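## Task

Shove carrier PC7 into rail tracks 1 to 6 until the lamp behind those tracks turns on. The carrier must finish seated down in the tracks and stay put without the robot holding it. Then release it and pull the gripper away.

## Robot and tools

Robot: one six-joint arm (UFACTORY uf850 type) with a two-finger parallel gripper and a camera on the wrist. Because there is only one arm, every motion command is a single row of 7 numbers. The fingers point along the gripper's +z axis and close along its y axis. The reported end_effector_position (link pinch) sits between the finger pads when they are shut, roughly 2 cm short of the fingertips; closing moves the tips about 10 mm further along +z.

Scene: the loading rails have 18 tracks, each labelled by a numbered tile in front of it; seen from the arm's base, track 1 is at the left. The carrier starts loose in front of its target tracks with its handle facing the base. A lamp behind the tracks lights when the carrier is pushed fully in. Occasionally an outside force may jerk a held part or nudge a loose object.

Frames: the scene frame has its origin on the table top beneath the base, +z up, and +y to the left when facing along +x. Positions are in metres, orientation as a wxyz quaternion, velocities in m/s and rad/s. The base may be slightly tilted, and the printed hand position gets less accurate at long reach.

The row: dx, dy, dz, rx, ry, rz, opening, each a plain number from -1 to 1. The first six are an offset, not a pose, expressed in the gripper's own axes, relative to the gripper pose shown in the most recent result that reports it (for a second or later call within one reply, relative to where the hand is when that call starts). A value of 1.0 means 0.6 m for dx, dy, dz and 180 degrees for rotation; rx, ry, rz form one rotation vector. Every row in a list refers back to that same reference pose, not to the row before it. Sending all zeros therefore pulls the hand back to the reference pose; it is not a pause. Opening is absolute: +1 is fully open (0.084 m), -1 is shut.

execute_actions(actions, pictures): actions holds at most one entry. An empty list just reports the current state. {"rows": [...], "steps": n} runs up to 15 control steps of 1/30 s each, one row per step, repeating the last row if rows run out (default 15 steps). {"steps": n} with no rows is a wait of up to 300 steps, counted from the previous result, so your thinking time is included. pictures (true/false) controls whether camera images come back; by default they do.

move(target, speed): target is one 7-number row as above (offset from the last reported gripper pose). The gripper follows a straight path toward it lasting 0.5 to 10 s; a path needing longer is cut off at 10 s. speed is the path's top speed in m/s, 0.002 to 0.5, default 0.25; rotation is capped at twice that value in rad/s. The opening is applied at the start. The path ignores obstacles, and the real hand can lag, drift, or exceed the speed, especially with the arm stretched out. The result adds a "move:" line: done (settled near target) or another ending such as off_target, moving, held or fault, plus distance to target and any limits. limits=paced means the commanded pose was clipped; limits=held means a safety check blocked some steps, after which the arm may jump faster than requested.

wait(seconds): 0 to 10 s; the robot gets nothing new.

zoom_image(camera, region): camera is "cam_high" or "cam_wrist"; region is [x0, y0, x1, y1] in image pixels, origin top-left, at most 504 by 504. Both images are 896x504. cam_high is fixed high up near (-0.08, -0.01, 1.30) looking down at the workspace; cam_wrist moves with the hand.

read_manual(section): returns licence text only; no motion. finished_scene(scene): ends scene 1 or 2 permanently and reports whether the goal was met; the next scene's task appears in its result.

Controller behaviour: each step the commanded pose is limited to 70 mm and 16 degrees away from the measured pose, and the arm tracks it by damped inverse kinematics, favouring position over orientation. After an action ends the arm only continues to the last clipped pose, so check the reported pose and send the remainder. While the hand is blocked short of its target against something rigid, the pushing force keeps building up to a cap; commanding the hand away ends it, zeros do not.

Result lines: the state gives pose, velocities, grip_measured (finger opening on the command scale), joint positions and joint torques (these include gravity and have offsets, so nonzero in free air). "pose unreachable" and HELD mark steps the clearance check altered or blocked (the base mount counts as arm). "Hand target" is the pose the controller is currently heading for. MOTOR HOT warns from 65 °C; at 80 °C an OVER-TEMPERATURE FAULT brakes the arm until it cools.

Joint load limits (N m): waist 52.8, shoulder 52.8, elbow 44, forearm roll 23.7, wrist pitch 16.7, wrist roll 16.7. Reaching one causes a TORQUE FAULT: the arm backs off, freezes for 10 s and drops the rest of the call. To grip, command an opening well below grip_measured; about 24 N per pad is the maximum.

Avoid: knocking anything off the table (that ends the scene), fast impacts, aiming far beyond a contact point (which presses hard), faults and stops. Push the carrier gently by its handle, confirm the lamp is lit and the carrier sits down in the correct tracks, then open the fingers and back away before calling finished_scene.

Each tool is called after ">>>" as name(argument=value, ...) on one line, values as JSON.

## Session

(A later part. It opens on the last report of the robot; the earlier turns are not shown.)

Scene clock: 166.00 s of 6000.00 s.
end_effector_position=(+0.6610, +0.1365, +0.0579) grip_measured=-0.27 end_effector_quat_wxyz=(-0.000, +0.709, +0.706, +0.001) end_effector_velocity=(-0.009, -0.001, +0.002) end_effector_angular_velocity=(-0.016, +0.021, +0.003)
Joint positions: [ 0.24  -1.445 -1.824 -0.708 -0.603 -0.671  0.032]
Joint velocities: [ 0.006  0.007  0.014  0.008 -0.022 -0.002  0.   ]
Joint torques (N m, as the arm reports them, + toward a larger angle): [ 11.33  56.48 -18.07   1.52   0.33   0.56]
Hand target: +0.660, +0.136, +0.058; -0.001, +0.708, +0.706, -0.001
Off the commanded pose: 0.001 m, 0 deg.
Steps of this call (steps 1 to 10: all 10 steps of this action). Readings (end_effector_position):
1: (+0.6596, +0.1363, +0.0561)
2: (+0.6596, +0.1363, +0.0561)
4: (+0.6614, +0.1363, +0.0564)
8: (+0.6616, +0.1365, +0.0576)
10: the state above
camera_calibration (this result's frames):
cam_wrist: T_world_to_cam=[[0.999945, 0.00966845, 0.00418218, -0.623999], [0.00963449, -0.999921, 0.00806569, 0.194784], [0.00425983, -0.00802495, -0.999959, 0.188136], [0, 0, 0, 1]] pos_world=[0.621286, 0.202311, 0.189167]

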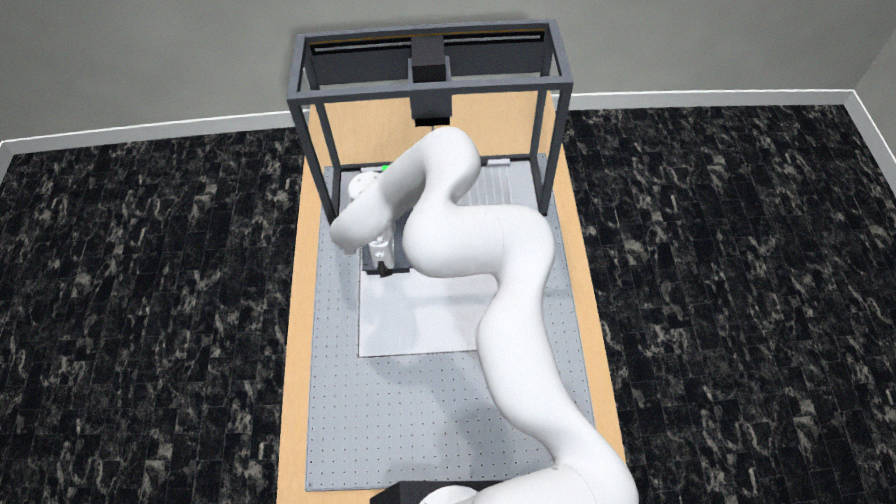

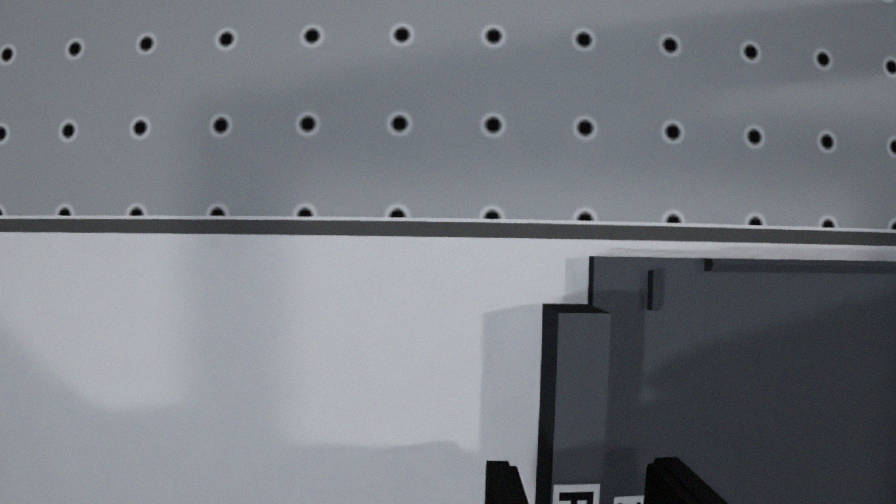

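>>> move(target=[-0.283, -0.125, -0.317, 0.0, 0.0, 0.0, -0.25], speed=0.3)

>>> zoom_image(camera="cam_high", region=[330, 145, 470, 290])

Scene clock: 173.27 s of 6000.00 s.
end_effector_position=(+0.5853, -0.0338, +0.2471) grip_measured=-0.27 end_effector_quat_wxyz=(-0.000, +0.709, +0.706, +0.001) end_effector_velocity=(+0.001, -0.003, +0.002) end_effector_angular_velocity=(+0.001, -0.002, -0.003)
Joint positions: [ 0.135 -0.794 -1.223 -0.713 -0.615 -0.783  0.032]
Joint velocities: [-0.003  0.006  0.001  0.001 -0.001 -0.003 -0.   ]
Joint torques (N m, as the arm reports them, + toward a larger angle): [  9.03  42.81 -18.2    1.4    0.22   0.38]
Hand target: +0.585, -0.034, +0.247; -0.000, +0.709, +0.706, +0.001
Off the commanded pose: 0.001 m, 0 deg.
After step 90, 2.70 s passed at rest.
move: done
camera_calibration (this result's frames):
cam_wrist: T_world_to_cam=[[0.999945, 0.0097916, 0.00369257, -0.547279], [0.00975923, -0.999915, 0.00868668, 0.0234823], [0.00377732, -0.00865016, -0.999955, 0.376591], [0, 0, 0, 1]] pos_world=[0.545598, 0.0320966, 0.378391]

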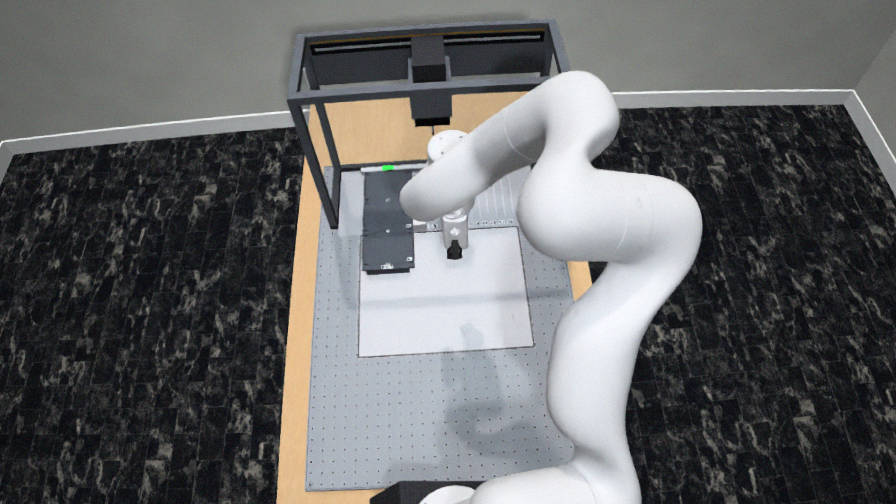

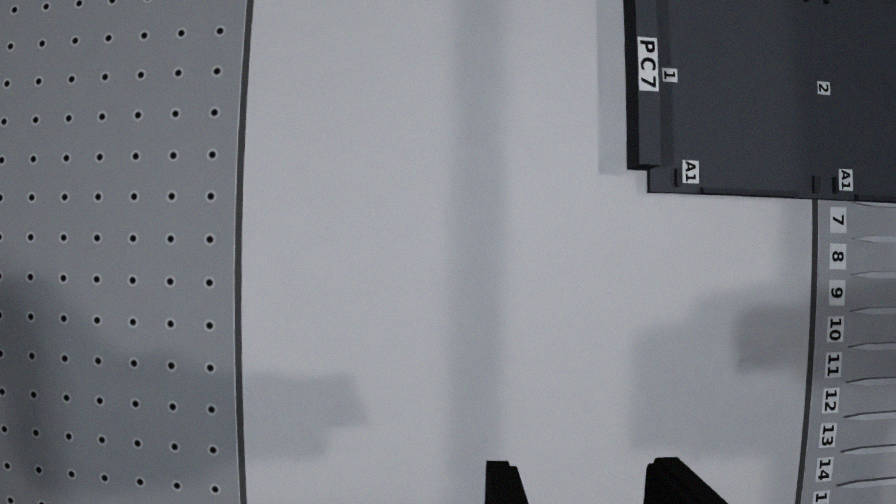

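Region (330, 145, 470, 290) of cam_high's 896x504 image, scaled by 3.476, with more detail than that image has; it fills the left 487 columns of this view, and the rest is white.

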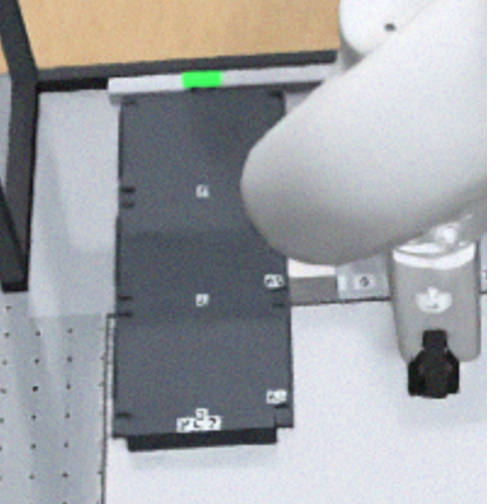

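The lamp behind tracks 1-6 is lit, the carrier is seated, and the gripper is clear.

>>> finished_scene(scene=2)

The scene is finished: the task was done.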